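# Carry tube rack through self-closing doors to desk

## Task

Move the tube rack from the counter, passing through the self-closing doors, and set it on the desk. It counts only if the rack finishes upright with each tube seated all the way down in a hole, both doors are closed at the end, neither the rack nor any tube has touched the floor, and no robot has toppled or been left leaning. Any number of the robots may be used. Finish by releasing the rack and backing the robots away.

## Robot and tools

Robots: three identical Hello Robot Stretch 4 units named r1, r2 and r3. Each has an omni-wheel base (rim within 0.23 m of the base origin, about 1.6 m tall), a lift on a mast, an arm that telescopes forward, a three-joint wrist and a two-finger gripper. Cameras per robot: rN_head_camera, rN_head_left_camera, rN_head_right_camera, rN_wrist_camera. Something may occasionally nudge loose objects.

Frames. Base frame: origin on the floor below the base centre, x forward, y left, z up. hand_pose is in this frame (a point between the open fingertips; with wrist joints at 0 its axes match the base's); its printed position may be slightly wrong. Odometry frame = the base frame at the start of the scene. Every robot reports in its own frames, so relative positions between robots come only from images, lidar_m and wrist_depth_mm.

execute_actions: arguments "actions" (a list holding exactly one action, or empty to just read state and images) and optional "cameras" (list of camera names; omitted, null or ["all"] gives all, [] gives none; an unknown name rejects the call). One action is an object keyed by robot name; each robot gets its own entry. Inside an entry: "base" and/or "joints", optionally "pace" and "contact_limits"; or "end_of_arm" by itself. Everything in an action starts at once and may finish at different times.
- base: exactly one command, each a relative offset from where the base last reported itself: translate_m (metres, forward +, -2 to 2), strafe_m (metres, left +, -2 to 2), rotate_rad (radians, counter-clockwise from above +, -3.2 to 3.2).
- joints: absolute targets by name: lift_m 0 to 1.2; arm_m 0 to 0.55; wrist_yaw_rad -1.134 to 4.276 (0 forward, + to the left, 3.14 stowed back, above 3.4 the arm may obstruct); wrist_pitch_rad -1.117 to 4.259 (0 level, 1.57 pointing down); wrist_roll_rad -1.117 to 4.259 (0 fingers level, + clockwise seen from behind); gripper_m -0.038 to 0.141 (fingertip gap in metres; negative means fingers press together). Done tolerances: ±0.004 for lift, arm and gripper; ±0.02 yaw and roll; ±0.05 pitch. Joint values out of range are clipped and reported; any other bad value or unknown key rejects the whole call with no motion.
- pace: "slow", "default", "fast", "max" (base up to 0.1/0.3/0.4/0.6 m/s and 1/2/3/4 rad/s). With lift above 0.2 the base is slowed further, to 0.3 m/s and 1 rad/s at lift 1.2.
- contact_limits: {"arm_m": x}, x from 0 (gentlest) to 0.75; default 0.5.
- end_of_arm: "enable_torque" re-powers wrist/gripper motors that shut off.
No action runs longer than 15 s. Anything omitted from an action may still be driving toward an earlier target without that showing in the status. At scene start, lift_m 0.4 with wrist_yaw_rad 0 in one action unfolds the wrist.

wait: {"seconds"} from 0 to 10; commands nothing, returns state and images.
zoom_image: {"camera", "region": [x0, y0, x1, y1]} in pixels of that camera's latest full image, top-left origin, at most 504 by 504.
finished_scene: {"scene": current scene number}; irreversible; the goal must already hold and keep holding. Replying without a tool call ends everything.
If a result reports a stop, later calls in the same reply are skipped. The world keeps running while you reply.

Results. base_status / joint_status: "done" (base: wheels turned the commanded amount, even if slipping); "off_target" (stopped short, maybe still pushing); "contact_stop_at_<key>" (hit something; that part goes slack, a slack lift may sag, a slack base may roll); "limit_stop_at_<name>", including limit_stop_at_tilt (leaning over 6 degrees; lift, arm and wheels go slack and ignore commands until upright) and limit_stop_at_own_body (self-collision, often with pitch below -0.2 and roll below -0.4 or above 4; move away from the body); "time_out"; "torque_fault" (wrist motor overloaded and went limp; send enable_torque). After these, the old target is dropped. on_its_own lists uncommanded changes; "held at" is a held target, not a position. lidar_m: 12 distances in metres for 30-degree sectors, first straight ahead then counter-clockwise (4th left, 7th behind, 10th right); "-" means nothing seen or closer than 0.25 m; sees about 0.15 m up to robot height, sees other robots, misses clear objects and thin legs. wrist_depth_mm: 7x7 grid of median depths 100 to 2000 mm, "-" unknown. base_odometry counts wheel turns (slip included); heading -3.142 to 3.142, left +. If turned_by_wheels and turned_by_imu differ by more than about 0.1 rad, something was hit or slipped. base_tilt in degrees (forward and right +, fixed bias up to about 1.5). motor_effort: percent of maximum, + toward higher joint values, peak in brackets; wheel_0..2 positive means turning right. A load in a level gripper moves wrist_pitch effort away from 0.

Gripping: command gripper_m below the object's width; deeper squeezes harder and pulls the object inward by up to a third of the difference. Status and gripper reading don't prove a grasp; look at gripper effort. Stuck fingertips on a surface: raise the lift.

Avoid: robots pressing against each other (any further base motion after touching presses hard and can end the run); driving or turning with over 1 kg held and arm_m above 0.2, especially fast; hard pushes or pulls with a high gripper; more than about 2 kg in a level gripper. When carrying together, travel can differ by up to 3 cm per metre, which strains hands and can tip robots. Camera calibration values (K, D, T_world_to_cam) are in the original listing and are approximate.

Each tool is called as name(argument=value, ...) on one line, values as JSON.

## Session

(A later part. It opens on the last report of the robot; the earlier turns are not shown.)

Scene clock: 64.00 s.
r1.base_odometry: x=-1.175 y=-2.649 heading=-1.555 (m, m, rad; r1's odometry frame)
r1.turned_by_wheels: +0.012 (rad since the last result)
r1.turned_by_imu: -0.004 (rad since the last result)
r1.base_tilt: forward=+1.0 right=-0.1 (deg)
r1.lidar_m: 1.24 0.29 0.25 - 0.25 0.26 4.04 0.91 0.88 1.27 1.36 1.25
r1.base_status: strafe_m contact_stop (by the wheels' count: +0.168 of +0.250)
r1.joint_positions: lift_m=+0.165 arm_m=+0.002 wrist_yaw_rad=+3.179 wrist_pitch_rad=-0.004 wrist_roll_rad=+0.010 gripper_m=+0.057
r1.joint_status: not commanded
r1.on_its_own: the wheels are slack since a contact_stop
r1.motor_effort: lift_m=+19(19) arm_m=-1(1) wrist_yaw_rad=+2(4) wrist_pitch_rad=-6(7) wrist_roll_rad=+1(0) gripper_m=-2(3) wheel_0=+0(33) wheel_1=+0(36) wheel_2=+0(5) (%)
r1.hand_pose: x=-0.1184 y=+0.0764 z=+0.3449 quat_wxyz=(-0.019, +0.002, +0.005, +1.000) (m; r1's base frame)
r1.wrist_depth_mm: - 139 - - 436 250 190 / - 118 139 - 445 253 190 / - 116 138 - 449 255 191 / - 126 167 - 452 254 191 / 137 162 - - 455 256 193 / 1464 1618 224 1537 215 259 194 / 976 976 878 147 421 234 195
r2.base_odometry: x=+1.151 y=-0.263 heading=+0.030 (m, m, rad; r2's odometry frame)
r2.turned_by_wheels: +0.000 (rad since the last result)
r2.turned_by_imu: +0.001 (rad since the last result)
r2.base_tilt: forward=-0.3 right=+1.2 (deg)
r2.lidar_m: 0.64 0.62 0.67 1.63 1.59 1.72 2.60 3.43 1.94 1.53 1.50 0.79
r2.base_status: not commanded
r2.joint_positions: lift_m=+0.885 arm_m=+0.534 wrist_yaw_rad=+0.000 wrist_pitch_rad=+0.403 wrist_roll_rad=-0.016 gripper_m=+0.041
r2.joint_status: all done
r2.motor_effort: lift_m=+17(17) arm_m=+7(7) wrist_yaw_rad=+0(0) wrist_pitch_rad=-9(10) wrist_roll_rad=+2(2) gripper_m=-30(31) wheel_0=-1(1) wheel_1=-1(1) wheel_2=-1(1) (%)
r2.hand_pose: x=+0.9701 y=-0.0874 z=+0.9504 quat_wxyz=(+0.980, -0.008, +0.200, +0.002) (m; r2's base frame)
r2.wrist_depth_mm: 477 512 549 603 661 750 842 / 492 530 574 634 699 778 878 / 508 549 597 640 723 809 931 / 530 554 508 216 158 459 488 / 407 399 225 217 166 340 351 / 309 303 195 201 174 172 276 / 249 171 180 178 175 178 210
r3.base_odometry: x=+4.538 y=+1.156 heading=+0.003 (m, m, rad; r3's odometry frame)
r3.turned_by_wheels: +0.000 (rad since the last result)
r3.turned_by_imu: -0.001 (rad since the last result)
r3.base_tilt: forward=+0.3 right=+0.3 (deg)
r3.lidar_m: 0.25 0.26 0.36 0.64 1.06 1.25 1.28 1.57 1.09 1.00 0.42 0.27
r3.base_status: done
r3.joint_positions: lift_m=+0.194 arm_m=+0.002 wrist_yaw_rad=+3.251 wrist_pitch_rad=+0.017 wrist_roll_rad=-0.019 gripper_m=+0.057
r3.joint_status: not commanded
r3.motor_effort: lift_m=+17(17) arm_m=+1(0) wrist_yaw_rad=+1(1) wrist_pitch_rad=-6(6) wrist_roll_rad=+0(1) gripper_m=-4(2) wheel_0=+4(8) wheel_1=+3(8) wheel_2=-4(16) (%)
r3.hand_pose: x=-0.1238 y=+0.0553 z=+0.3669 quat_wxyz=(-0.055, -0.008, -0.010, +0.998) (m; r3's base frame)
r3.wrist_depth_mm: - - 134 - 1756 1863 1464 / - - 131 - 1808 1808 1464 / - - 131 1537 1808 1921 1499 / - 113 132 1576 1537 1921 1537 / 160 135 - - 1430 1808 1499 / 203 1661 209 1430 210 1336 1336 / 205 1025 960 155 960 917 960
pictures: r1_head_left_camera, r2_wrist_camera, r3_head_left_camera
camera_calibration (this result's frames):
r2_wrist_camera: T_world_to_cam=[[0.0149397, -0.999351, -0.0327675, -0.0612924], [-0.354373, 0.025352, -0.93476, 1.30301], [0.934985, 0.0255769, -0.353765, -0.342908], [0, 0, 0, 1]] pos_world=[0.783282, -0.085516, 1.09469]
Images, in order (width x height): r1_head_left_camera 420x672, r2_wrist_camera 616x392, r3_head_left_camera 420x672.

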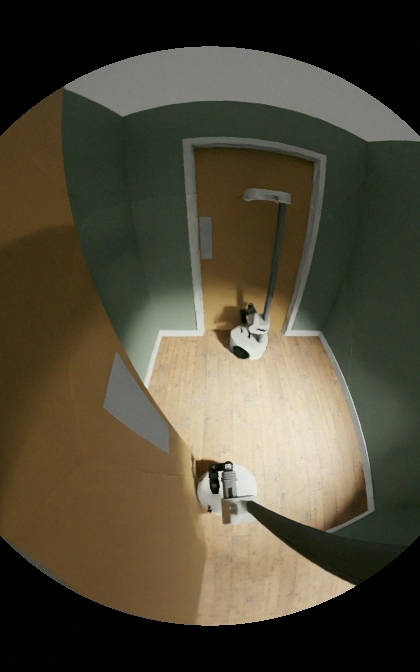

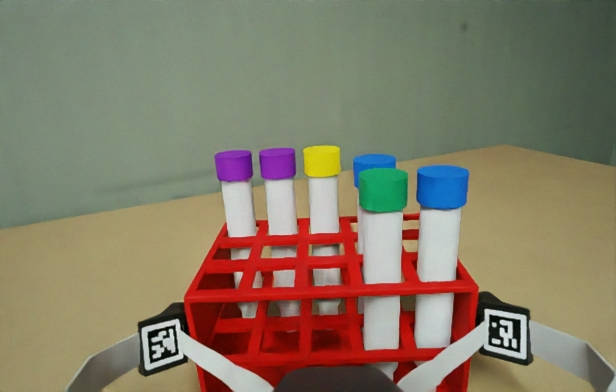

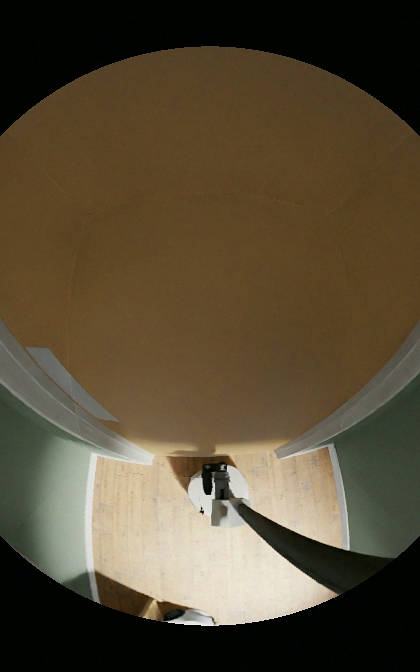

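execute_actions(actions=[{"r2":{"joints":{"lift_m":0.97},"pace":"slow"},"r3":{"base":{"translate_m":0.7},"pace":"slow"},"r1":{"base":{"translate_m":0.28},"pace":"slow"}}], cameras=[])

execute_actions(actions=[{"r2":{"joints":{"arm_m":0.0},"base":{"rotate_rad":0.37},"pace":"slow"},"r3":{"base":{"translate_m":0.4},"pace":"slow"}}], cameras=["r2_wrist_camera","r1_head_left_camera","r3_head_left_camera"])

Scene clock: 74.80 s.
r1.base_odometry: x=-1.170 y=-2.928 heading=-1.554 (m, m, rad; r1's odometry frame)
r1.turned_by_wheels: +0.001 (rad since the last result)
r1.turned_by_imu: -0.003 (rad since the last result)
r1.base_tilt: forward=+1.1 right=+0.0 (deg)
r1.lidar_m: 1.37 1.01 0.74 0.73 0.25 0.25 0.67 1.10 1.26 1.30 1.39 1.55
r1.base_status: done
r1.joint_positions: lift_m=+0.165 arm_m=+0.002 wrist_yaw_rad=+3.179 wrist_pitch_rad=-0.004 wrist_roll_rad=+0.010 gripper_m=+0.057
r1.joint_status: not commanded
r1.motor_effort: lift_m=+19(18) arm_m=-1(1) wrist_yaw_rad=+2(1) wrist_pitch_rad=-7(7) wrist_roll_rad=+1(1) gripper_m=-2(2) wheel_0=+5(10) wheel_1=+7(12) wheel_2=-4(10) (%)
r1.hand_pose: x=-0.1184 y=+0.0764 z=+0.3449 quat_wxyz=(-0.019, +0.002, +0.005, +1.000) (m; r1's base frame)
r1.wrist_depth_mm: - 139 - - 466 257 191 / - 118 139 - 473 258 191 / - 116 139 - 473 260 192 / - 126 167 - 477 260 193 / 137 161 - - 492 263 195 / 1042 1576 224 1576 216 266 196 / 991 976 904 147 445 237 198
r2.base_odometry: x=+1.151 y=-0.263 heading=+0.030 (m, m, rad; r2's odometry frame)
r2.turned_by_wheels: +0.000 (rad since the last result)
r2.turned_by_imu: +0.002 (rad since the last result)
r2.base_tilt: forward=-0.3 right=+1.2 (deg)
r2.lidar_m: 0.65 0.62 0.69 1.62 1.59 1.74 2.63 3.42 1.41 1.52 1.50 0.80
r2.base_status: not commanded
r2.joint_positions: lift_m=+0.970 arm_m=+0.534 wrist_yaw_rad=+0.000 wrist_pitch_rad=+0.403 wrist_roll_rad=-0.016 gripper_m=+0.041
r2.joint_status: all done
r2.motor_effort: lift_m=+26(26) arm_m=+7(7) wrist_yaw_rad=+0(0) wrist_pitch_rad=-10(10) wrist_roll_rad=+1(1) gripper_m=-33(33) wheel_0=-1(1) wheel_1=-1(1) wheel_2=-1(0) (%)
r2.hand_pose: x=+0.9701 y=-0.0874 z=+1.0347 quat_wxyz=(+0.980, -0.008, +0.200, +0.002) (m; r2's base frame)
r2.wrist_depth_mm: 477 508 559 609 676 741 820 / 492 530 574 634 691 788 878 / 512 554 597 647 732 831 931 / 525 574 609 216 158 668 976 / 544 585 225 218 165 500 517 / 459 449 195 201 173 173 407 / 366 172 180 178 176 178 312
r3.base_odometry: x=+5.237 y=+1.158 heading=+0.002 (m, m, rad; r3's odometry frame)
r3.turned_by_wheels: +0.000 (rad since the last result)
r3.turned_by_imu: +0.012 (rad since the last result)
r3.base_tilt: forward=+0.3 right=+0.4 (deg)
r3.lidar_m: 0.30 2.85 2.18 1.69 0.62 0.73 1.69 1.64 0.29 0.25 - 0.25
r3.base_status: done
r3.joint_positions: lift_m=+0.194 arm_m=+0.002 wrist_yaw_rad=+3.251 wrist_pitch_rad=+0.017 wrist_roll_rad=-0.019 gripper_m=+0.057
r3.joint_status: not commanded
r3.motor_effort: lift_m=+17(17) arm_m=+1(0) wrist_yaw_rad=+1(2) wrist_pitch_rad=-6(6) wrist_roll_rad=-2(1) gripper_m=-2(5) wheel_0=+15(28) wheel_1=-1(22) wheel_2=-18(29) (%)
r3.hand_pose: x=-0.1238 y=+0.0553 z=+0.3669 quat_wxyz=(-0.055, -0.008, -0.010, +0.998) (m; r3's base frame)
r3.wrist_depth_mm: - - 134 - - - 1537 / - - 131 - - - 1499 / - - 131 - - - 1576 / - 113 132 - - - 1576 / 160 135 - - 1863 - 1537 / 203 1661 208 1618 209 1499 1430 / 205 1060 960 156 946 917 976
pictures: none
No camera images: the call's "cameras" was empty. Leave "cameras" out to get every camera's image.

Scene clock: 81.43 s.
r1.base_odometry: x=-1.170 y=-2.928 heading=-1.554 (m, m, rad; r1's odometry frame)
r1.turned_by_wheels: +0.000 (rad since the last result)
r1.turned_by_imu: -0.002 (rad since the last result)
r1.base_tilt: forward=+1.1 right=+0.0 (deg)
r1.lidar_m: 1.36 1.00 0.76 0.73 0.25 0.25 0.65 1.09 1.30 1.30 1.40 1.54
r1.base_status: not commanded
r1.joint_positions: lift_m=+0.165 arm_m=+0.002 wrist_yaw_rad=+3.179 wrist_pitch_rad=-0.004 wrist_roll_rad=+0.010 gripper_m=+0.057
r1.joint_status: not commanded
r1.motor_effort: lift_m=+18(18) arm_m=-1(1) wrist_yaw_rad=+2(2) wrist_pitch_rad=-7(7) wrist_roll_rad=+1(1) gripper_m=-2(3) wheel_0=+5(5) wheel_1=+7(7) wheel_2=-4(4) (%)
r1.hand_pose: x=-0.1184 y=+0.0764 z=+0.3449 quat_wxyz=(-0.019, +0.002, +0.005, +1.000) (m; r1's base frame)
r1.wrist_depth_mm: - 139 - - 462 258 191 / - 117 139 - 466 258 193 / - 116 138 - 473 259 192 / - 126 167 - 480 262 194 / 138 162 - - 496 263 194 / 1060 1618 223 1537 216 266 196 / 991 960 878 147 445 238 199
r2.base_odometry: x=+1.151 y=-0.263 heading=+0.400 (m, m, rad; r2's odometry frame)
r2.turned_by_wheels: +0.370 (rad since the last result)
r2.turned_by_imu: +0.371 (rad since the last result)
r2.base_tilt: forward=-0.3 right=+1.2 (deg)
r2.lidar_m: 0.40 0.65 0.88 1.59 1.66 2.18 3.49 1.19 1.38 1.49 0.91 0.42
r2.base_status: done
r2.joint_positions: lift_m=+0.970 arm_m=+0.001 wrist_yaw_rad=+0.000 wrist_pitch_rad=+0.403 wrist_roll_rad=-0.016 gripper_m=+0.041
r2.joint_status: all done
r2.motor_effort: lift_m=+25(25) arm_m=-7(6) wrist_yaw_rad=+0(2) wrist_pitch_rad=-10(9) wrist_roll_rad=+0(2) gripper_m=-32(36) wheel_0=-1(10) wheel_1=+0(6) wheel_2=-1(7) (%)
r2.hand_pose: x=+0.4374 y=-0.0874 z=+1.0347 quat_wxyz=(+0.980, -0.008, +0.200, +0.002) (m; r2's base frame)
r2.wrist_depth_mm: 960 976 976 960 976 976 991 / 1008 991 1008 991 1025 1025 1025 / 1042 1042 1042 1060 1060 1078 1060 / 917 854 768 216 158 683 715 / 615 597 225 216 167 504 521 / 480 477 195 201 175 172 500 / 521 171 180 178 176 178 535
r3.base_odometry: x=+5.636 y=+1.159 heading=+0.003 (m, m, rad; r3's odometry frame)
r3.turned_by_wheels: +0.000 (rad since the last result)
r3.turned_by_imu: -0.001 (rad since the last result)
r3.base_tilt: forward=+0.3 right=+0.3 (deg)
r3.lidar_m: 2.34 2.43 2.19 2.09 1.15 0.94 2.07 0.45 0.25 0.25 1.35 0.25
r3.base_status: done
r3.joint_positions: lift_m=+0.194 arm_m=+0.002 wrist_yaw_rad=+3.251 wrist_pitch_rad=+0.017 wrist_roll_rad=-0.019 gripper_m=+0.057
r3.joint_status: not commanded
r3.motor_effort: lift_m=+17(17) arm_m=+0(0) wrist_yaw_rad=+1(1) wrist_pitch_rad=-6(6) wrist_roll_rad=-1(2) gripper_m=-3(4) wheel_0=+11(17) wheel_1=+1(2) wheel_2=-9(23) (%)
r3.hand_pose: x=-0.1238 y=+0.0553 z=+0.3669 quat_wxyz=(-0.055, -0.008, -0.010, +0.998) (m; r3's base frame)
r3.wrist_depth_mm: - - 134 - - - 831 / - - 132 - - - 842 / - - 131 - - - 842 / - 114 132 - - - 831 / 160 135 - - - - 820 / 203 1336 209 1618 209 1464 831 / 204 866 960 156 931 917 809
pictures: r1_head_left_camera, r2_wrist_camera, r3_head_left_camera
camera_calibration (this result's frames):
r2_wrist_camera: T_world_to_cam=[[0.0149933, -0.99935, -0.0327712, -0.0505767], [-0.354505, 0.0253329, -0.934711, 1.19306], [0.934934, 0.0256319, -0.353895, 0.185085], [0, 0, 0, 1]] pos_world=[0.250662, -0.0855115, 1.17901]
Images, in order (width x height): r1_head_left_camera 420x672, r2_wrist_camera 616x392, r3_head_left_camera 420x672.

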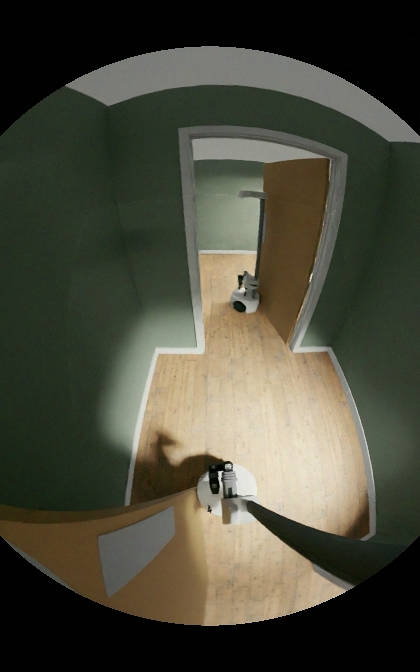

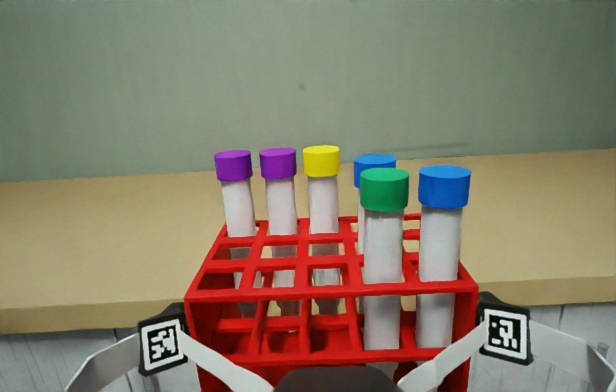

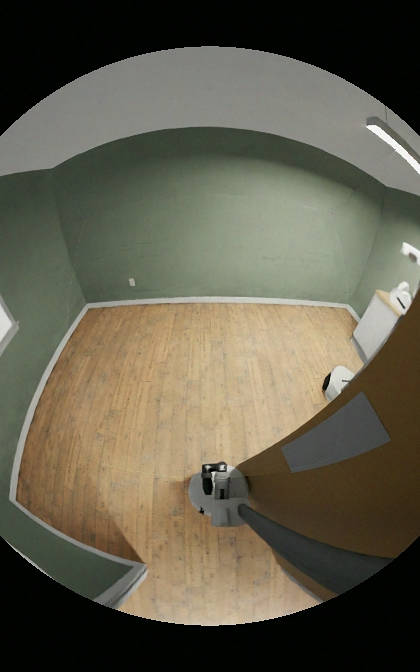

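execute_actions(actions=[{"r2":{"base":{"strafe_m":0.15}},"r3":{"base":{"strafe_m":-0.26},"pace":"slow"}}], cameras=[])

execute_actions(actions=[{"r2":{"base":{"translate_m":-2.0}},"r3":{"base":{"translate_m":0.15},"pace":"slow"}}], cameras=[])

execute_actions(actions=[{"r2":{"base":{"rotate_rad":-1.57},"pace":"slow"}}], cameras=["r2_head_left_camera","r1_head_left_camera","r3_head_left_camera"])

Scene clock: 89.10 s.
r1.base_odometry: x=-1.170 y=-2.928 heading=-1.554 (m, m, rad; r1's odometry frame)
r1.turned_by_wheels: +0.000 (rad since the last result)
r1.turned_by_imu: -0.002 (rad since the last result)
r1.base_tilt: forward=+1.0 right=+0.0 (deg)
r1.lidar_m: 1.36 1.00 0.76 0.72 0.25 0.27 0.67 1.09 1.31 1.29 1.39 1.58
r1.base_status: not commanded
r1.joint_positions: lift_m=+0.165 arm_m=+0.002 wrist_yaw_rad=+3.179 wrist_pitch_rad=-0.004 wrist_roll_rad=+0.010 gripper_m=+0.057
r1.joint_status: not commanded
r1.motor_effort: lift_m=+19(19) arm_m=-1(1) wrist_yaw_rad=+2(1) wrist_pitch_rad=-6(7) wrist_roll_rad=+1(1) gripper_m=-2(2) wheel_0=+5(5) wheel_1=+7(7) wheel_2=-4(4) (%)
r1.hand_pose: x=-0.1184 y=+0.0764 z=+0.3449 quat_wxyz=(-0.019, +0.002, +0.005, +1.000) (m; r1's base frame)
r1.wrist_depth_mm: - 140 - - 462 257 192 / - 118 139 - 469 258 192 / - 116 138 - 473 260 193 / - 126 166 - 480 262 193 / 137 161 - - 484 263 195 / 1060 1661 224 1537 216 266 196 / 991 991 891 147 442 239 198
r2.base_odometry: x=+1.092 y=-0.125 heading=+0.400 (m, m, rad; r2's odometry frame)
r2.turned_by_wheels: +0.000 (rad since the last result)
r2.turned_by_imu: +0.001 (rad since the last result)
r2.base_tilt: forward=-0.4 right=+1.2 (deg)
r2.lidar_m: 0.43 0.65 0.90 1.44 1.50 2.00 3.51 1.05 1.06 1.64 0.91 0.41
r2.base_status: done
r2.joint_positions: lift_m=+0.970 arm_m=+0.001 wrist_yaw_rad=+0.000 wrist_pitch_rad=+0.403 wrist_roll_rad=-0.016 gripper_m=+0.041
r2.joint_status: not commanded
r2.motor_effort: lift_m=+25(25) arm_m=-7(7) wrist_yaw_rad=+0(0) wrist_pitch_rad=-9(11) wrist_roll_rad=+0(2) gripper_m=-33(31) wheel_0=+0(7) wheel_1=+0(9) wheel_2=+0(1) (%)
r2.hand_pose: x=+0.4374 y=-0.0874 z=+1.0347 quat_wxyz=(+0.980, -0.008, +0.200, +0.002) (m; r2's base frame)
r2.wrist_depth_mm: 946 946 960 946 976 976 976 / 976 991 1008 991 1008 1025 1025 / 1042 1042 1042 1042 1042 1060 1078 / 891 854 759 216 156 691 707 / 609 591 226 219 166 512 521 / 477 469 195 201 174 172 504 / 521 171 180 178 175 179 530
r3.base_odometry: x=+5.637 y=+0.900 heading=+0.003 (m, m, rad; r3's odometry frame)
r3.turned_by_wheels: +0.000 (rad since the last result)
r3.turned_by_imu: +0.000 (rad since the last result)
r3.base_tilt: forward=+0.3 right=+0.4 (deg)
r3.lidar_m: 2.36 2.42 2.49 2.36 1.10 1.12 0.77 0.27 0.25 - 0.25 0.27
r3.base_status: done
r3.joint_positions: lift_m=+0.194 arm_m=+0.002 wrist_yaw_rad=+3.251 wrist_pitch_rad=+0.017 wrist_roll_rad=-0.019 gripper_m=+0.057
r3.joint_status: not commanded
r3.motor_effort: lift_m=+17(17) arm_m=+1(0) wrist_yaw_rad=+1(1) wrist_pitch_rad=-6(6) wrist_roll_rad=+2(0) gripper_m=-3(2) wheel_0=+10(18) wheel_1=-9(12) wheel_2=+0(8) (%)
r3.hand_pose: x=-0.1238 y=+0.0553 z=+0.3669 quat_wxyz=(-0.055, -0.008, -0.010, +0.998) (m; r3's base frame)
r3.wrist_depth_mm: - - 134 - - - 1921 / - - 132 - - - - / - - 131 - - - - / - 114 132 - - - - / 160 135 778 - - - - / 203 492 209 1576 209 1499 1464 / 204 455 741 156 946 917 991
pictures: none
No camera images: the call's "cameras" was empty. Leave "cameras" out to get every camera's image.

Scene clock: 97.27 s.
r1.base_odometry: x=-1.170 y=-2.928 heading=-1.554 (m, m, rad; r1's odometry frame)
r1.turned_by_wheels: +0.000 (rad since the last result)
r1.turned_by_imu: -0.003 (rad since the last result)
r1.base_tilt: forward=+1.0 right=+0.0 (deg)
r1.lidar_m: 1.36 1.00 0.76 0.72 0.25 0.27 0.66 1.09 1.26 1.30 1.39 1.58
r1.base_status: not commanded
r1.joint_positions: lift_m=+0.165 arm_m=+0.002 wrist_yaw_rad=+3.179 wrist_pitch_rad=-0.004 wrist_roll_rad=+0.010 gripper_m=+0.057
r1.joint_status: not commanded
r1.motor_effort: lift_m=+18(19) arm_m=-1(1) wrist_yaw_rad=+2(2) wrist_pitch_rad=-5(7) wrist_roll_rad=+0(1) gripper_m=-1(4) wheel_0=+4(4) wheel_1=+7(7) wheel_2=-5(4) (%)
r1.hand_pose: x=-0.1184 y=+0.0764 z=+0.3449 quat_wxyz=(-0.019, +0.002, +0.005, +1.000) (m; r1's base frame)
r1.wrist_depth_mm: - 139 - - 466 258 192 / - 118 139 - 469 258 191 / - 116 138 - 477 258 193 / - 126 167 - 480 263 193 / 137 161 - - 488 264 196 / 1042 1661 224 1576 216 266 196 / 991 976 878 147 445 238 198
r2.base_odometry: x=-0.750 y=-0.903 heading=+0.400 (m, m, rad; r2's odometry frame)
r2.turned_by_wheels: +0.000 (rad since the last result)
r2.turned_by_imu: +0.005 (rad since the last result)
r2.base_tilt: forward=-0.3 right=+1.2 (deg)
r2.lidar_m: 0.41 2.04 1.43 1.36 1.40 1.56 1.44 1.48 1.82 1.73 1.05 1.01
r2.base_status: done
r2.joint_positions: lift_m=+0.970 arm_m=+0.001 wrist_yaw_rad=+0.000 wrist_pitch_rad=+0.403 wrist_roll_rad=-0.016 gripper_m=+0.041
r2.joint_status: not commanded
r2.motor_effort: lift_m=+24(25) arm_m=-6(7) wrist_yaw_rad=+0(1) wrist_pitch_rad=-11(10) wrist_roll_rad=+1(1) gripper_m=-33(34) wheel_0=+0(11) wheel_1=+0(4) wheel_2=-1(6) (%)
r2.hand_pose: x=+0.4374 y=-0.0874 z=+1.0347 quat_wxyz=(+0.980, -0.008, +0.200, +0.002) (m; r2's base frame)
r2.wrist_depth_mm: - - - - - - - / - - - - - - - / - - - - - - - / - - - 215 157 - 960 / - - 227 216 166 - 1008 / 1863 - 194 201 174 172 1060 / 1661 171 179 177 175 178 866
r3.base_odometry: x=+5.787 y=+0.900 heading=+0.003 (m, m, rad; r3's odometry frame)
r3.turned_by_wheels: +0.000 (rad since the last result)
r3.turned_by_imu: -0.001 (rad since the last result)
r3.base_tilt: forward=+0.3 right=+0.3 (deg)
r3.lidar_m: 2.19 0.80 0.98 2.35 1.35 1.20 0.76 0.27 0.25 - 1.78 2.34
r3.base_status: done
r3.joint_positions: lift_m=+0.194 arm_m=+0.002 wrist_yaw_rad=+3.251 wrist_pitch_rad=+0.017 wrist_roll_rad=-0.019 gripper_m=+0.057
r3.joint_status: not commanded
r3.motor_effort: lift_m=+17(17) arm_m=+0(0) wrist_yaw_rad=+1(1) wrist_pitch_rad=-6(6) wrist_roll_rad=-1(1) gripper_m=-4(4) wheel_0=+7(10) wheel_1=+2(9) wheel_2=-10(14) (%)
r3.hand_pose: x=-0.1238 y=+0.0553 z=+0.3669 quat_wxyz=(-0.055, -0.008, -0.010, +0.998) (m; r3's base frame)
r3.wrist_depth_mm: - - 134 - - - 1983 / - - 132 - - - - / - - 131 - - - - / - 114 132 - - - - / 160 135 778 - - - - / 203 492 209 1618 210 1499 1336 / 205 459 741 156 931 917 976
pictures: none
No camera images: the call's "cameras" was empty. Leave "cameras" out to get every camera's image.

Scene clock: 100.13 s.
r1.base_odometry: x=-1.170 y=-2.928 heading=-1.554 (m, m, rad; r1's odometry frame)
r1.turned_by_wheels: +0.000 (rad since the last result)
r1.turned_by_imu: -0.001 (rad since the last result)
r1.base_tilt: forward=+1.1 right=+0.0 (deg)
r1.lidar_m: 1.35 0.99 0.75 0.74 0.25 0.28 0.66 1.08 1.29 1.31 1.38 1.57
r1.base_status: not commanded
r1.joint_positions: lift_m=+0.165 arm_m=+0.002 wrist_yaw_rad=+3.179 wrist_pitch_rad=-0.004 wrist_roll_rad=+0.010 gripper_m=+0.057
r1.joint_status: not commanded
r1.motor_effort: lift_m=+19(19) arm_m=-1(1) wrist_yaw_rad=+1(1) wrist_pitch_rad=-7(6) wrist_roll_rad=+1(0) gripper_m=-2(2) wheel_0=+5(5) wheel_1=+7(7) wheel_2=-4(4) (%)
r1.hand_pose: x=-0.1184 y=+0.0764 z=+0.3449 quat_wxyz=(-0.019, +0.002, +0.005, +1.000) (m; r1's base frame)
r1.wrist_depth_mm: - 139 - - 469 258 192 / - 117 139 - 473 258 191 / - 116 138 - 477 259 193 / - 126 167 - 477 262 193 / 137 161 - - 484 263 194 / 1042 1618 223 1537 216 266 196 / 976 976 891 147 442 238 198
r2.base_odometry: x=-0.750 y=-0.903 heading=-1.170 (m, m, rad; r2's odometry frame)
r2.turned_by_wheels: -1.570 (rad since the last result)
r2.turned_by_imu: -1.568 (rad since the last result)
r2.base_tilt: forward=-0.3 right=+1.2 (deg)
r2.lidar_m: 0.41 1.04 1.03 2.62 2.06 1.46 1.36 1.41 1.55 1.42 1.47 1.84
r2.base_status: done
r2.joint_positions: lift_m=+0.970 arm_m=+0.001 wrist_yaw_rad=+0.000 wrist_pitch_rad=+0.403 wrist_roll_rad=-0.016 gripper_m=+0.041
r2.joint_status: not commanded
r2.motor_effort: lift_m=+24(24) arm_m=-6(6) wrist_yaw_rad=+1(1) wrist_pitch_rad=-10(11) wrist_roll_rad=+1(2) gripper_m=-27(33) wheel_0=+2(7) wheel_1=+1(5) wheel_2=+3(5) (%)
r2.hand_pose: x=+0.4374 y=-0.0875 z=+1.0347 quat_wxyz=(+0.980, -0.008, +0.200, +0.001) (m; r2's base frame)
r2.wrist_depth_mm: - - - 1430 1430 1430 1464 / - - - 1464 1499 1499 1537 / - - - 1537 1576 1576 1576 / - - - 215 157 1618 1708 / 1708 - 226 219 166 1708 1708 / 1618 1983 195 201 174 172 1808 / 1576 171 180 178 176 179 1430
r3.base_odometry: x=+5.787 y=+0.900 heading=+0.003 (m, m, rad; r3's odometry frame)
r3.turned_by_wheels: +0.000 (rad since the last result)
r3.turned_by_imu: +0.000 (rad since the last result)
r3.base_tilt: forward=+0.3 right=+0.3 (deg)
r3.lidar_m: 2.20 1.05 1.00 2.35 1.37 1.18 0.77 0.28 0.25 - 1.81 2.32
r3.base_status: not commanded
r3.joint_positions: lift_m=+0.194 arm_m=+0.002 wrist_yaw_rad=+3.251 wrist_pitch_rad=+0.017 wrist_roll_rad=-0.019 gripper_m=+0.057
r3.joint_status: not commanded
r3.motor_effort: lift_m=+17(17) arm_m=+0(0) wrist_yaw_rad=+1(1) wrist_pitch_rad=-6(6) wrist_roll_rad=-1(0) gripper_m=-4(4) wheel_0=+8(7) wheel_1=+2(1) wheel_2=-10(10) (%)
r3.hand_pose: x=-0.1238 y=+0.0553 z=+0.3669 quat_wxyz=(-0.055, -0.008, -0.010, +0.998) (m; r3's base frame)
r3.wrist_depth_mm: - - 134 - - - 1921 / - - 132 - - - - / - - 131 - - - - / - 113 132 - - - - / 160 135 768 - - - - / 203 496 209 1618 209 1499 1308 / 205 455 741 156 946 917 976
pictures: r1_head_left_camera, r2_head_left_camera, r3_head_left_camera
Images, in order (width x height): r1_head_left_camera 420x672, r2_head_left_camera 420x672, r3_head_left_camera 420x672.

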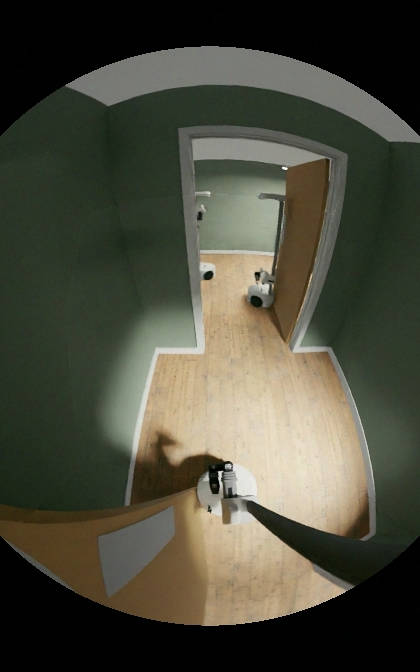

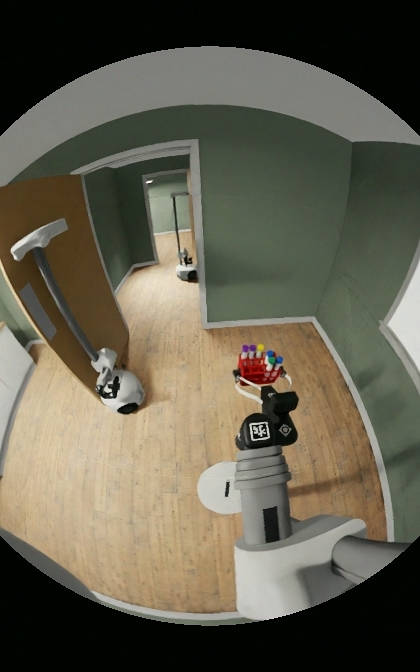

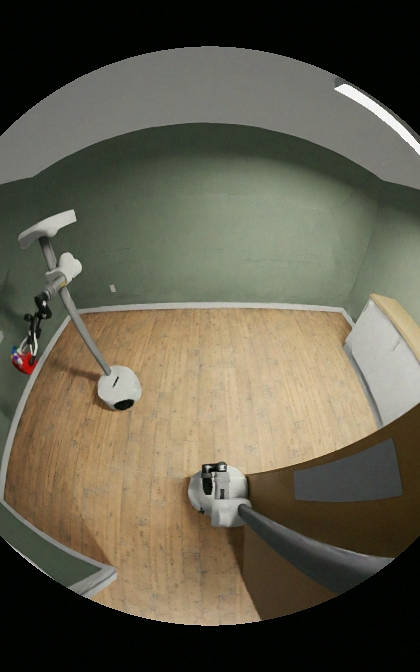

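execute_actions(actions=[{"r2":{"base":{"translate_m":1.0}},"r3":{"base":{"strafe_m":-0.15},"pace":"slow"}}], cameras=[])

execute_actions(actions=[{"r2":{"base":{"strafe_m":0.4}}}], cameras=["r2_head_left_camera","r2_head_right_camera","r3_head_left_camera"])

Scene clock: 108.17 s.
r1.base_odometry: x=-1.170 y=-2.928 heading=-1.554 (m, m, rad; r1's odometry frame)
r1.turned_by_wheels: +0.000 (rad since the last result)
r1.turned_by_imu: -0.003 (rad since the last result)
r1.base_tilt: forward=+1.1 right=+0.0 (deg)
r1.lidar_m: 1.38 1.00 0.75 0.73 0.25 0.25 0.67 1.09 1.28 1.30 1.41 1.56
r1.base_status: not commanded
r1.joint_positions: lift_m=+0.165 arm_m=+0.002 wrist_yaw_rad=+3.179 wrist_pitch_rad=-0.004 wrist_roll_rad=+0.010 gripper_m=+0.057
r1.joint_status: not commanded
r1.motor_effort: lift_m=+19(18) arm_m=-1(1) wrist_yaw_rad=+2(2) wrist_pitch_rad=-6(5) wrist_roll_rad=+1(1) gripper_m=-2(1) wheel_0=+5(5) wheel_1=+7(7) wheel_2=-4(4) (%)
r1.hand_pose: x=-0.1184 y=+0.0764 z=+0.3449 quat_wxyz=(-0.019, +0.002, +0.005, +1.000) (m; r1's base frame)
r1.wrist_depth_mm: - 139 - - 466 258 191 / - 117 139 - 469 259 192 / - 116 138 - 477 258 192 / - 126 167 - 480 262 193 / 137 162 - - 492 264 195 / 1060 1661 223 1537 216 266 196 / 976 976 891 147 449 238 198
r2.base_odometry: x=-0.360 y=-1.823 heading=-1.170 (m, m, rad; r2's odometry frame)
r2.turned_by_wheels: +0.000 (rad since the last result)
r2.turned_by_imu: -0.001 (rad since the last result)
r2.base_tilt: forward=-0.3 right=+1.2 (deg)
r2.lidar_m: 0.40 2.17 1.23 0.88 0.91 2.52 2.35 2.13 1.46 1.41 1.11 0.78
r2.base_status: done
r2.joint_positions: lift_m=+0.970 arm_m=+0.001 wrist_yaw_rad=+0.000 wrist_pitch_rad=+0.403 wrist_roll_rad=-0.016 gripper_m=+0.041
r2.joint_status: not commanded
r2.motor_effort: lift_m=+24(24) arm_m=-6(6) wrist_yaw_rad=+0(0) wrist_pitch_rad=-10(10) wrist_roll_rad=+2(1) gripper_m=-34(31) wheel_0=+0(4) wheel_1=-2(5) wheel_2=+0(7) (%)
r2.hand_pose: x=+0.4374 y=-0.0874 z=+1.0347 quat_wxyz=(+0.980, -0.008, +0.200, +0.002) (m; r2's base frame)
r2.wrist_depth_mm: - 469 477 480 480 477 488 / - - 500 504 508 508 512 / - - 525 517 530 535 539 / - - 539 216 158 564 564 / - - 225 218 164 591 603 / - 1983 195 200 174 172 634 / 1756 171 179 177 176 177 683
r3.base_odometry: x=+5.787 y=+0.750 heading=+0.003 (m, m, rad; r3's odometry frame)
r3.turned_by_wheels: +0.000 (rad since the last result)
r3.turned_by_imu: -0.001 (rad since the last result)
r3.base_tilt: forward=+0.4 right=+0.3 (deg)
r3.lidar_m: 2.20 2.27 2.62 0.88 0.91 1.32 0.47 0.25 0.26 1.62 0.25 2.35
r3.base_status: done
r3.joint_positions: lift_m=+0.194 arm_m=+0.002 wrist_yaw_rad=+3.251 wrist_pitch_rad=+0.017 wrist_roll_rad=-0.019 gripper_m=+0.057
r3.joint_status: not commanded
r3.motor_effort: lift_m=+17(17) arm_m=+0(0) wrist_yaw_rad=+1(1) wrist_pitch_rad=-6(6) wrist_roll_rad=+0(0) gripper_m=-3(3) wheel_0=+7(14) wheel_1=-5(13) wheel_2=+0(8) (%)
r3.hand_pose: x=-0.1238 y=+0.0553 z=+0.3669 quat_wxyz=(-0.055, -0.008, -0.010, +0.998) (m; r3's base frame)
r3.wrist_depth_mm: - - 134 - - - - / - - 131 - - - - / - - 131 - - - - / - 114 132 - - - - / 160 135 580 - - - - / 203 418 209 1308 209 1537 1430 / 205 394 559 156 931 917 991
pictures: none
No camera images: the call's "cameras" was empty. Leave "cameras" out to get every camera's image.

Scene clock: 110.83 s.
r1.base_odometry: x=-1.170 y=-2.928 heading=-1.554 (m, m, rad; r1's odometry frame)
r1.turned_by_wheels: +0.000 (rad since the last result)
r1.turned_by_imu: -0.001 (rad since the last result)
r1.base_tilt: forward=+1.1 right=+0.0 (deg)
r1.lidar_m: 1.37 1.00 0.76 0.73 0.25 0.25 0.65 1.10 1.30 1.30 1.40 1.55
r1.base_status: not commanded
r1.joint_positions: lift_m=+0.165 arm_m=+0.002 wrist_yaw_rad=+3.179 wrist_pitch_rad=-0.004 wrist_roll_rad=+0.010 gripper_m=+0.057
r1.joint_status: not commanded
r1.motor_effort: lift_m=+18(19) arm_m=-1(1) wrist_yaw_rad=+1(2) wrist_pitch_rad=-6(4) wrist_roll_rad=+1(1) gripper_m=-3(1) wheel_0=+4(5) wheel_1=+7(7) wheel_2=-4(4) (%)
r1.hand_pose: x=-0.1184 y=+0.0764 z=+0.3449 quat_wxyz=(-0.019, +0.002, +0.005, +1.000) (m; r1's base frame)
r1.wrist_depth_mm: - 139 - - 469 257 191 / - 117 139 - 466 258 192 / - 116 138 - 473 259 192 / - 126 167 - 480 260 193 / 138 161 - - 492 263 195 / 1060 1576 224 1537 216 265 196 / 976 976 904 147 445 238 197
r2.base_odometry: x=+0.008 y=-1.667 heading=-1.170 (m, m, rad; r2's odometry frame)
r2.turned_by_wheels: +0.000 (rad since the last result)
r2.turned_by_imu: +0.001 (rad since the last result)
r2.base_tilt: forward=-0.3 right=+1.2 (deg)
r2.lidar_m: 0.40 1.06 0.81 0.49 0.51 2.51 2.37 2.47 1.89 1.79 1.09 0.77
r2.base_status: done
r2.joint_positions: lift_m=+0.970 arm_m=+0.001 wrist_yaw_rad=+0.000 wrist_pitch_rad=+0.403 wrist_roll_rad=-0.016 gripper_m=+0.041
r2.joint_status: not commanded
r2.motor_effort: lift_m=+24(24) arm_m=-6(6) wrist_yaw_rad=-1(0) wrist_pitch_rad=-9(10) wrist_roll_rad=+0(1) gripper_m=-32(32) wheel_0=+0(6) wheel_1=+0(10) wheel_2=+0(1) (%)
r2.hand_pose: x=+0.4374 y=-0.0874 z=+1.0347 quat_wxyz=(+0.980, -0.008, +0.200, +0.002) (m; r2's base frame)
r2.wrist_depth_mm: - - - - - 462 473 / - - - - - 488 500 / - - - - - 508 521 / - - - 215 156 539 549 / 1983 - 227 218 165 574 580 / 1921 1983 195 201 173 172 621 / 1708 171 180 178 175 179 661
r3.base_odometry: x=+5.787 y=+0.750 heading=+0.003 (m, m, rad; r3's odometry frame)
r3.turned_by_wheels: +0.000 (rad since the last result)
r3.turned_by_imu: +0.000 (rad since the last result)
r3.base_tilt: forward=+0.3 right=+0.3 (deg)
r3.lidar_m: 2.22 2.31 2.65 0.49 0.48 1.31 0.50 0.25 0.26 1.62 0.25 2.32
r3.base_status: not commanded
r3.joint_positions: lift_m=+0.194 arm_m=+0.002 wrist_yaw_rad=+3.251 wrist_pitch_rad=+0.017 wrist_roll_rad=-0.019 gripper_m=+0.057
r3.joint_status: not commanded
r3.motor_effort: lift_m=+17(17) arm_m=+0(1) wrist_yaw_rad=+1(1) wrist_pitch_rad=-5(6) wrist_roll_rad=+0(0) gripper_m=-4(2) wheel_0=+7(7) wheel_1=-5(5) wheel_2=+0(0) (%)
r3.hand_pose: x=-0.1238 y=+0.0553 z=+0.3669 quat_wxyz=(-0.055, -0.008, -0.010, +0.998) (m; r3's base frame)
r3.wrist_depth_mm: - - 134 - - - - / - - 132 - - - - / - - 131 - - - - / - 114 132 - - - - / 160 135 574 - - - - / 204 421 209 1308 209 1499 1430 / 204 397 559 156 931 917 976
pictures: r2_head_left_camera, r2_head_right_camera, r3_head_left_camera
Images, in order (width x height): r2_head_left_camera 420x672, r2_head_right_camera 420x672, r3_head_left_camera 420x672.

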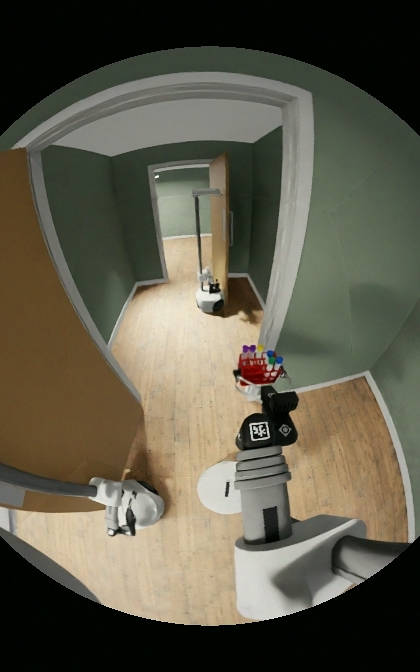

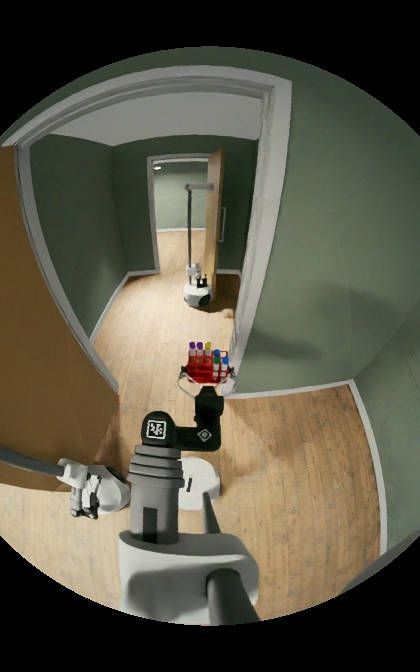

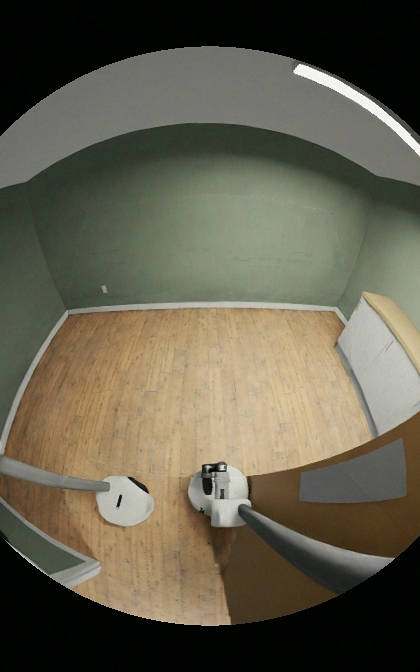

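execute_actions(actions=[{"r2":{"base":{"strafe_m":0.15},"joints":{"wrist_yaw_rad":0.25},"pace":"slow"}}], cameras=[])

execute_actions(actions=[{"r2":{"base":{"translate_m":0.45}}}], cameras=["r2_head_left_camera","r1_head_left_camera"])

Scene clock: 115.83 s.
r1.base_odometry: x=-1.170 y=-2.928 heading=-1.554 (m, m, rad; r1's odometry frame)
r1.turned_by_wheels: +0.000 (rad since the last result)
r1.turned_by_imu: -0.002 (rad since the last result)
r1.base_tilt: forward=+1.1 right=+0.0 (deg)
r1.lidar_m: 1.36 1.00 0.76 0.73 0.25 0.28 0.67 1.09 1.28 1.29 1.38 1.57
r1.base_status: not commanded
r1.joint_positions: lift_m=+0.165 arm_m=+0.002 wrist_yaw_rad=+3.179 wrist_pitch_rad=-0.004 wrist_roll_rad=+0.010 gripper_m=+0.057
r1.joint_status: not commanded
r1.motor_effort: lift_m=+19(19) arm_m=-1(1) wrist_yaw_rad=+2(1) wrist_pitch_rad=-6(6) wrist_roll_rad=+1(1) gripper_m=-2(3) wheel_0=+4(5) wheel_1=+7(7) wheel_2=-4(4) (%)
r1.hand_pose: x=-0.1184 y=+0.0764 z=+0.3449 quat_wxyz=(-0.019, +0.002, +0.005, +1.000) (m; r1's base frame)
r1.wrist_depth_mm: - 139 - - 462 258 192 / - 118 139 - 469 258 191 / - 116 138 - 473 260 193 / - 126 167 - 480 262 193 / 137 161 - - 488 264 195 / 1078 1576 224 1537 216 266 196 / 976 976 878 147 445 239 198
r2.base_odometry: x=+0.147 y=-1.609 heading=-1.170 (m, m, rad; r2's odometry frame)
r2.turned_by_wheels: +0.000 (rad since the last result)
r2.turned_by_imu: +0.001 (rad since the last result)
r2.base_tilt: forward=-0.3 right=+1.2 (deg)
r2.lidar_m: 0.39 0.83 0.68 0.37 0.35 2.51 2.37 2.47 2.03 1.95 1.07 0.84
r2.base_status: done
r2.joint_positions: lift_m=+0.970 arm_m=+0.001 wrist_yaw_rad=+0.250 wrist_pitch_rad=+0.403 wrist_roll_rad=-0.016 gripper_m=+0.041
r2.joint_status: all done
r2.motor_effort: lift_m=+24(24) arm_m=-6(6) wrist_yaw_rad=+0(5) wrist_pitch_rad=-10(11) wrist_roll_rad=+1(0) gripper_m=-32(31) wheel_0=-1(6) wheel_1=+2(7) wheel_2=+0(0) (%)
r2.hand_pose: x=+0.4508 y=-0.0190 z=+1.0347 quat_wxyz=(+0.972, -0.033, +0.198, +0.124) (m; r2's base frame)
r2.wrist_depth_mm: 1336 1808 - - - - - / 1336 1756 - - - - 1983 / 741 1808 - - - - - / 723 1808 - 217 158 - - / 732 1863 229 218 166 - 1921 / 707 1756 196 201 174 172 1756 / 699 171 179 178 175 177 1464
r3.base_odometry: x=+5.787 y=+0.750 heading=+0.003 (m, m, rad; r3's odometry frame)
r3.turned_by_wheels: +0.000 (rad since the last result)
r3.turned_by_imu: +0.000 (rad since the last result)
r3.base_tilt: forward=+0.2 right=+0.3 (deg)
r3.lidar_m: 2.22 2.30 2.63 0.35 0.34 0.68 0.49 0.25 0.25 1.63 0.25 2.33
r3.base_status: not commanded
r3.joint_positions: lift_m=+0.194 arm_m=+0.002 wrist_yaw_rad=+3.251 wrist_pitch_rad=+0.017 wrist_roll_rad=-0.019 gripper_m=+0.057
r3.joint_status: not commanded
r3.motor_effort: lift_m=+17(17) arm_m=+0(0) wrist_yaw_rad=+1(1) wrist_pitch_rad=-6(5) wrist_roll_rad=+2(0) gripper_m=-3(3) wheel_0=+7(7) wheel_1=-5(5) wheel_2=+0(0) (%)
r3.hand_pose: x=-0.1238 y=+0.0553 z=+0.3669 quat_wxyz=(-0.055, -0.008, -0.010, +0.998) (m; r3's base frame)
r3.wrist_depth_mm: - - 134 - - - - / - - 132 - - - - / - - 131 - - - - / - 114 132 - - - - / 160 135 580 - - - - / 203 418 209 1308 209 1499 1430 / 204 397 559 155 931 917 976
pictures: none
No camera images: the call's "cameras" was empty. Leave "cameras" out to get every camera's image.

Scene clock: 118.80 s.
r1.base_odometry: x=-1.170 y=-2.928 heading=-1.554 (m, m, rad; r1's odometry frame)
r1.turned_by_wheels: +0.000 (rad since the last result)
r1.turned_by_imu: -0.001 (rad since the last result)
r1.base_tilt: forward=+1.0 right=+0.0 (deg)
r1.lidar_m: 1.27 0.99 0.75 0.73 0.25 0.27 0.65 1.09 1.27 1.30 1.37 1.55
r1.base_status: not commanded
r1.joint_positions: lift_m=+0.165 arm_m=+0.002 wrist_yaw_rad=+3.179 wrist_pitch_rad=-0.004 wrist_roll_rad=+0.010 gripper_m=+0.057
r1.joint_status: not commanded
r1.motor_effort: lift_m=+18(19) arm_m=-1(1) wrist_yaw_rad=+1(1) wrist_pitch_rad=-8(8) wrist_roll_rad=+1(1) gripper_m=-3(3) wheel_0=+5(5) wheel_1=+7(7) wheel_2=-4(4) (%)
r1.hand_pose: x=-0.1184 y=+0.0764 z=+0.3449 quat_wxyz=(-0.019, +0.002, +0.005, +1.000) (m; r1's base frame)
r1.wrist_depth_mm: - 139 - - 462 258 191 / - 118 139 - 469 259 193 / - 116 139 - 473 259 193 / - 126 167 - 480 262 194 / 138 161 - - 488 265 195 / 1042 1618 224 1576 215 266 196 / 976 976 891 147 449 239 198
r2.base_odometry: x=+0.322 y=-2.023 heading=-1.170 (m, m, rad; r2's odometry frame)
r2.turned_by_wheels: +0.000 (rad since the last result)
r2.turned_by_imu: +0.000 (rad since the last result)
r2.base_tilt: forward=-0.3 right=+1.2 (deg)
r2.lidar_m: 0.40 1.67 0.59 0.58 0.63 0.62 2.84 2.89 2.04 1.33 0.46 0.53
r2.base_status: done
r2.joint_positions: lift_m=+0.970 arm_m=+0.001 wrist_yaw_rad=+0.250 wrist_pitch_rad=+0.403 wrist_roll_rad=-0.016 gripper_m=+0.041
r2.joint_status: not commanded
r2.motor_effort: lift_m=+24(24) arm_m=-6(6) wrist_yaw_rad=+0(0) wrist_pitch_rad=-11(10) wrist_roll_rad=+0(2) gripper_m=-32(31) wheel_0=+1(5) wheel_1=+0(4) wheel_2=+1(8) (%)
r2.hand_pose: x=+0.4508 y=-0.0190 z=+1.0347 quat_wxyz=(+0.972, -0.033, +0.198, +0.124) (m; r2's base frame)
r2.wrist_depth_mm: 1336 1808 - - - 1618 - / 1366 1863 - - - 1618 1983 / 1366 1863 - - - 1808 1921 / 1366 1808 - 215 157 1618 - / 1397 1808 225 218 166 - 1921 / 1366 1756 195 202 175 172 1808 / 1336 171 179 177 176 179 1430
r3.base_odometry: x=+5.787 y=+0.750 heading=+0.003 (m, m, rad; r3's odometry frame)
r3.turned_by_wheels: +0.000 (rad since the last result)
r3.turned_by_imu: +0.000 (rad since the last result)
r3.base_tilt: forward=+0.4 right=+0.3 (deg)
r3.lidar_m: 2.20 2.27 2.62 2.49 0.62 0.61 0.48 0.25 0.25 1.63 0.25 2.35
r3.base_status: not commanded
r3.joint_positions: lift_m=+0.194 arm_m=+0.002 wrist_yaw_rad=+3.251 wrist_pitch_rad=+0.017 wrist_roll_rad=-0.019 gripper_m=+0.057
r3.joint_status: not commanded
r3.motor_effort: lift_m=+17(17) arm_m=+0(0) wrist_yaw_rad=+1(1) wrist_pitch_rad=-6(6) wrist_roll_rad=+0(3) gripper_m=-5(3) wheel_0=+7(7) wheel_1=-5(5) wheel_2=+0(0) (%)
r3.hand_pose: x=-0.1238 y=+0.0553 z=+0.3669 quat_wxyz=(-0.055, -0.008, -0.010, +0.998) (m; r3's base frame)
r3.wrist_depth_mm: - - 134 - - - - / - - 132 - - - - / - - 131 - - - - / - 113 132 - - - - / 160 135 580 - - - - / 202 418 208 1308 210 1366 723 / 204 397 559 156 946 585 554
pictures: r1_head_left_camera, r2_head_left_camera
Images, in order (width x height): r1_head_left_camera 420x672, r2_head_left_camera 420x672.

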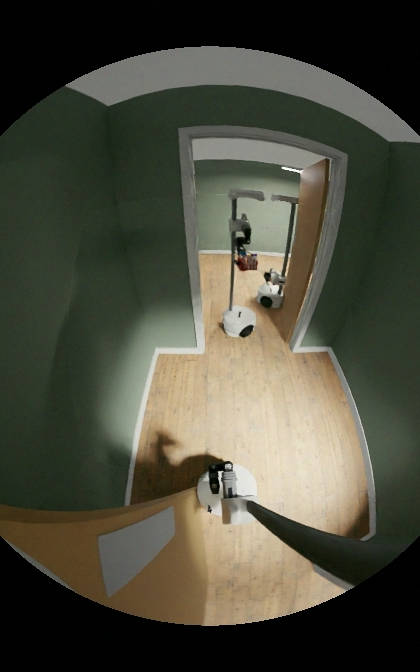

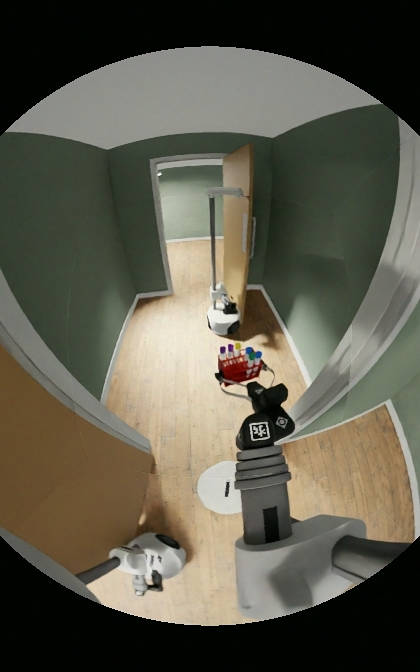

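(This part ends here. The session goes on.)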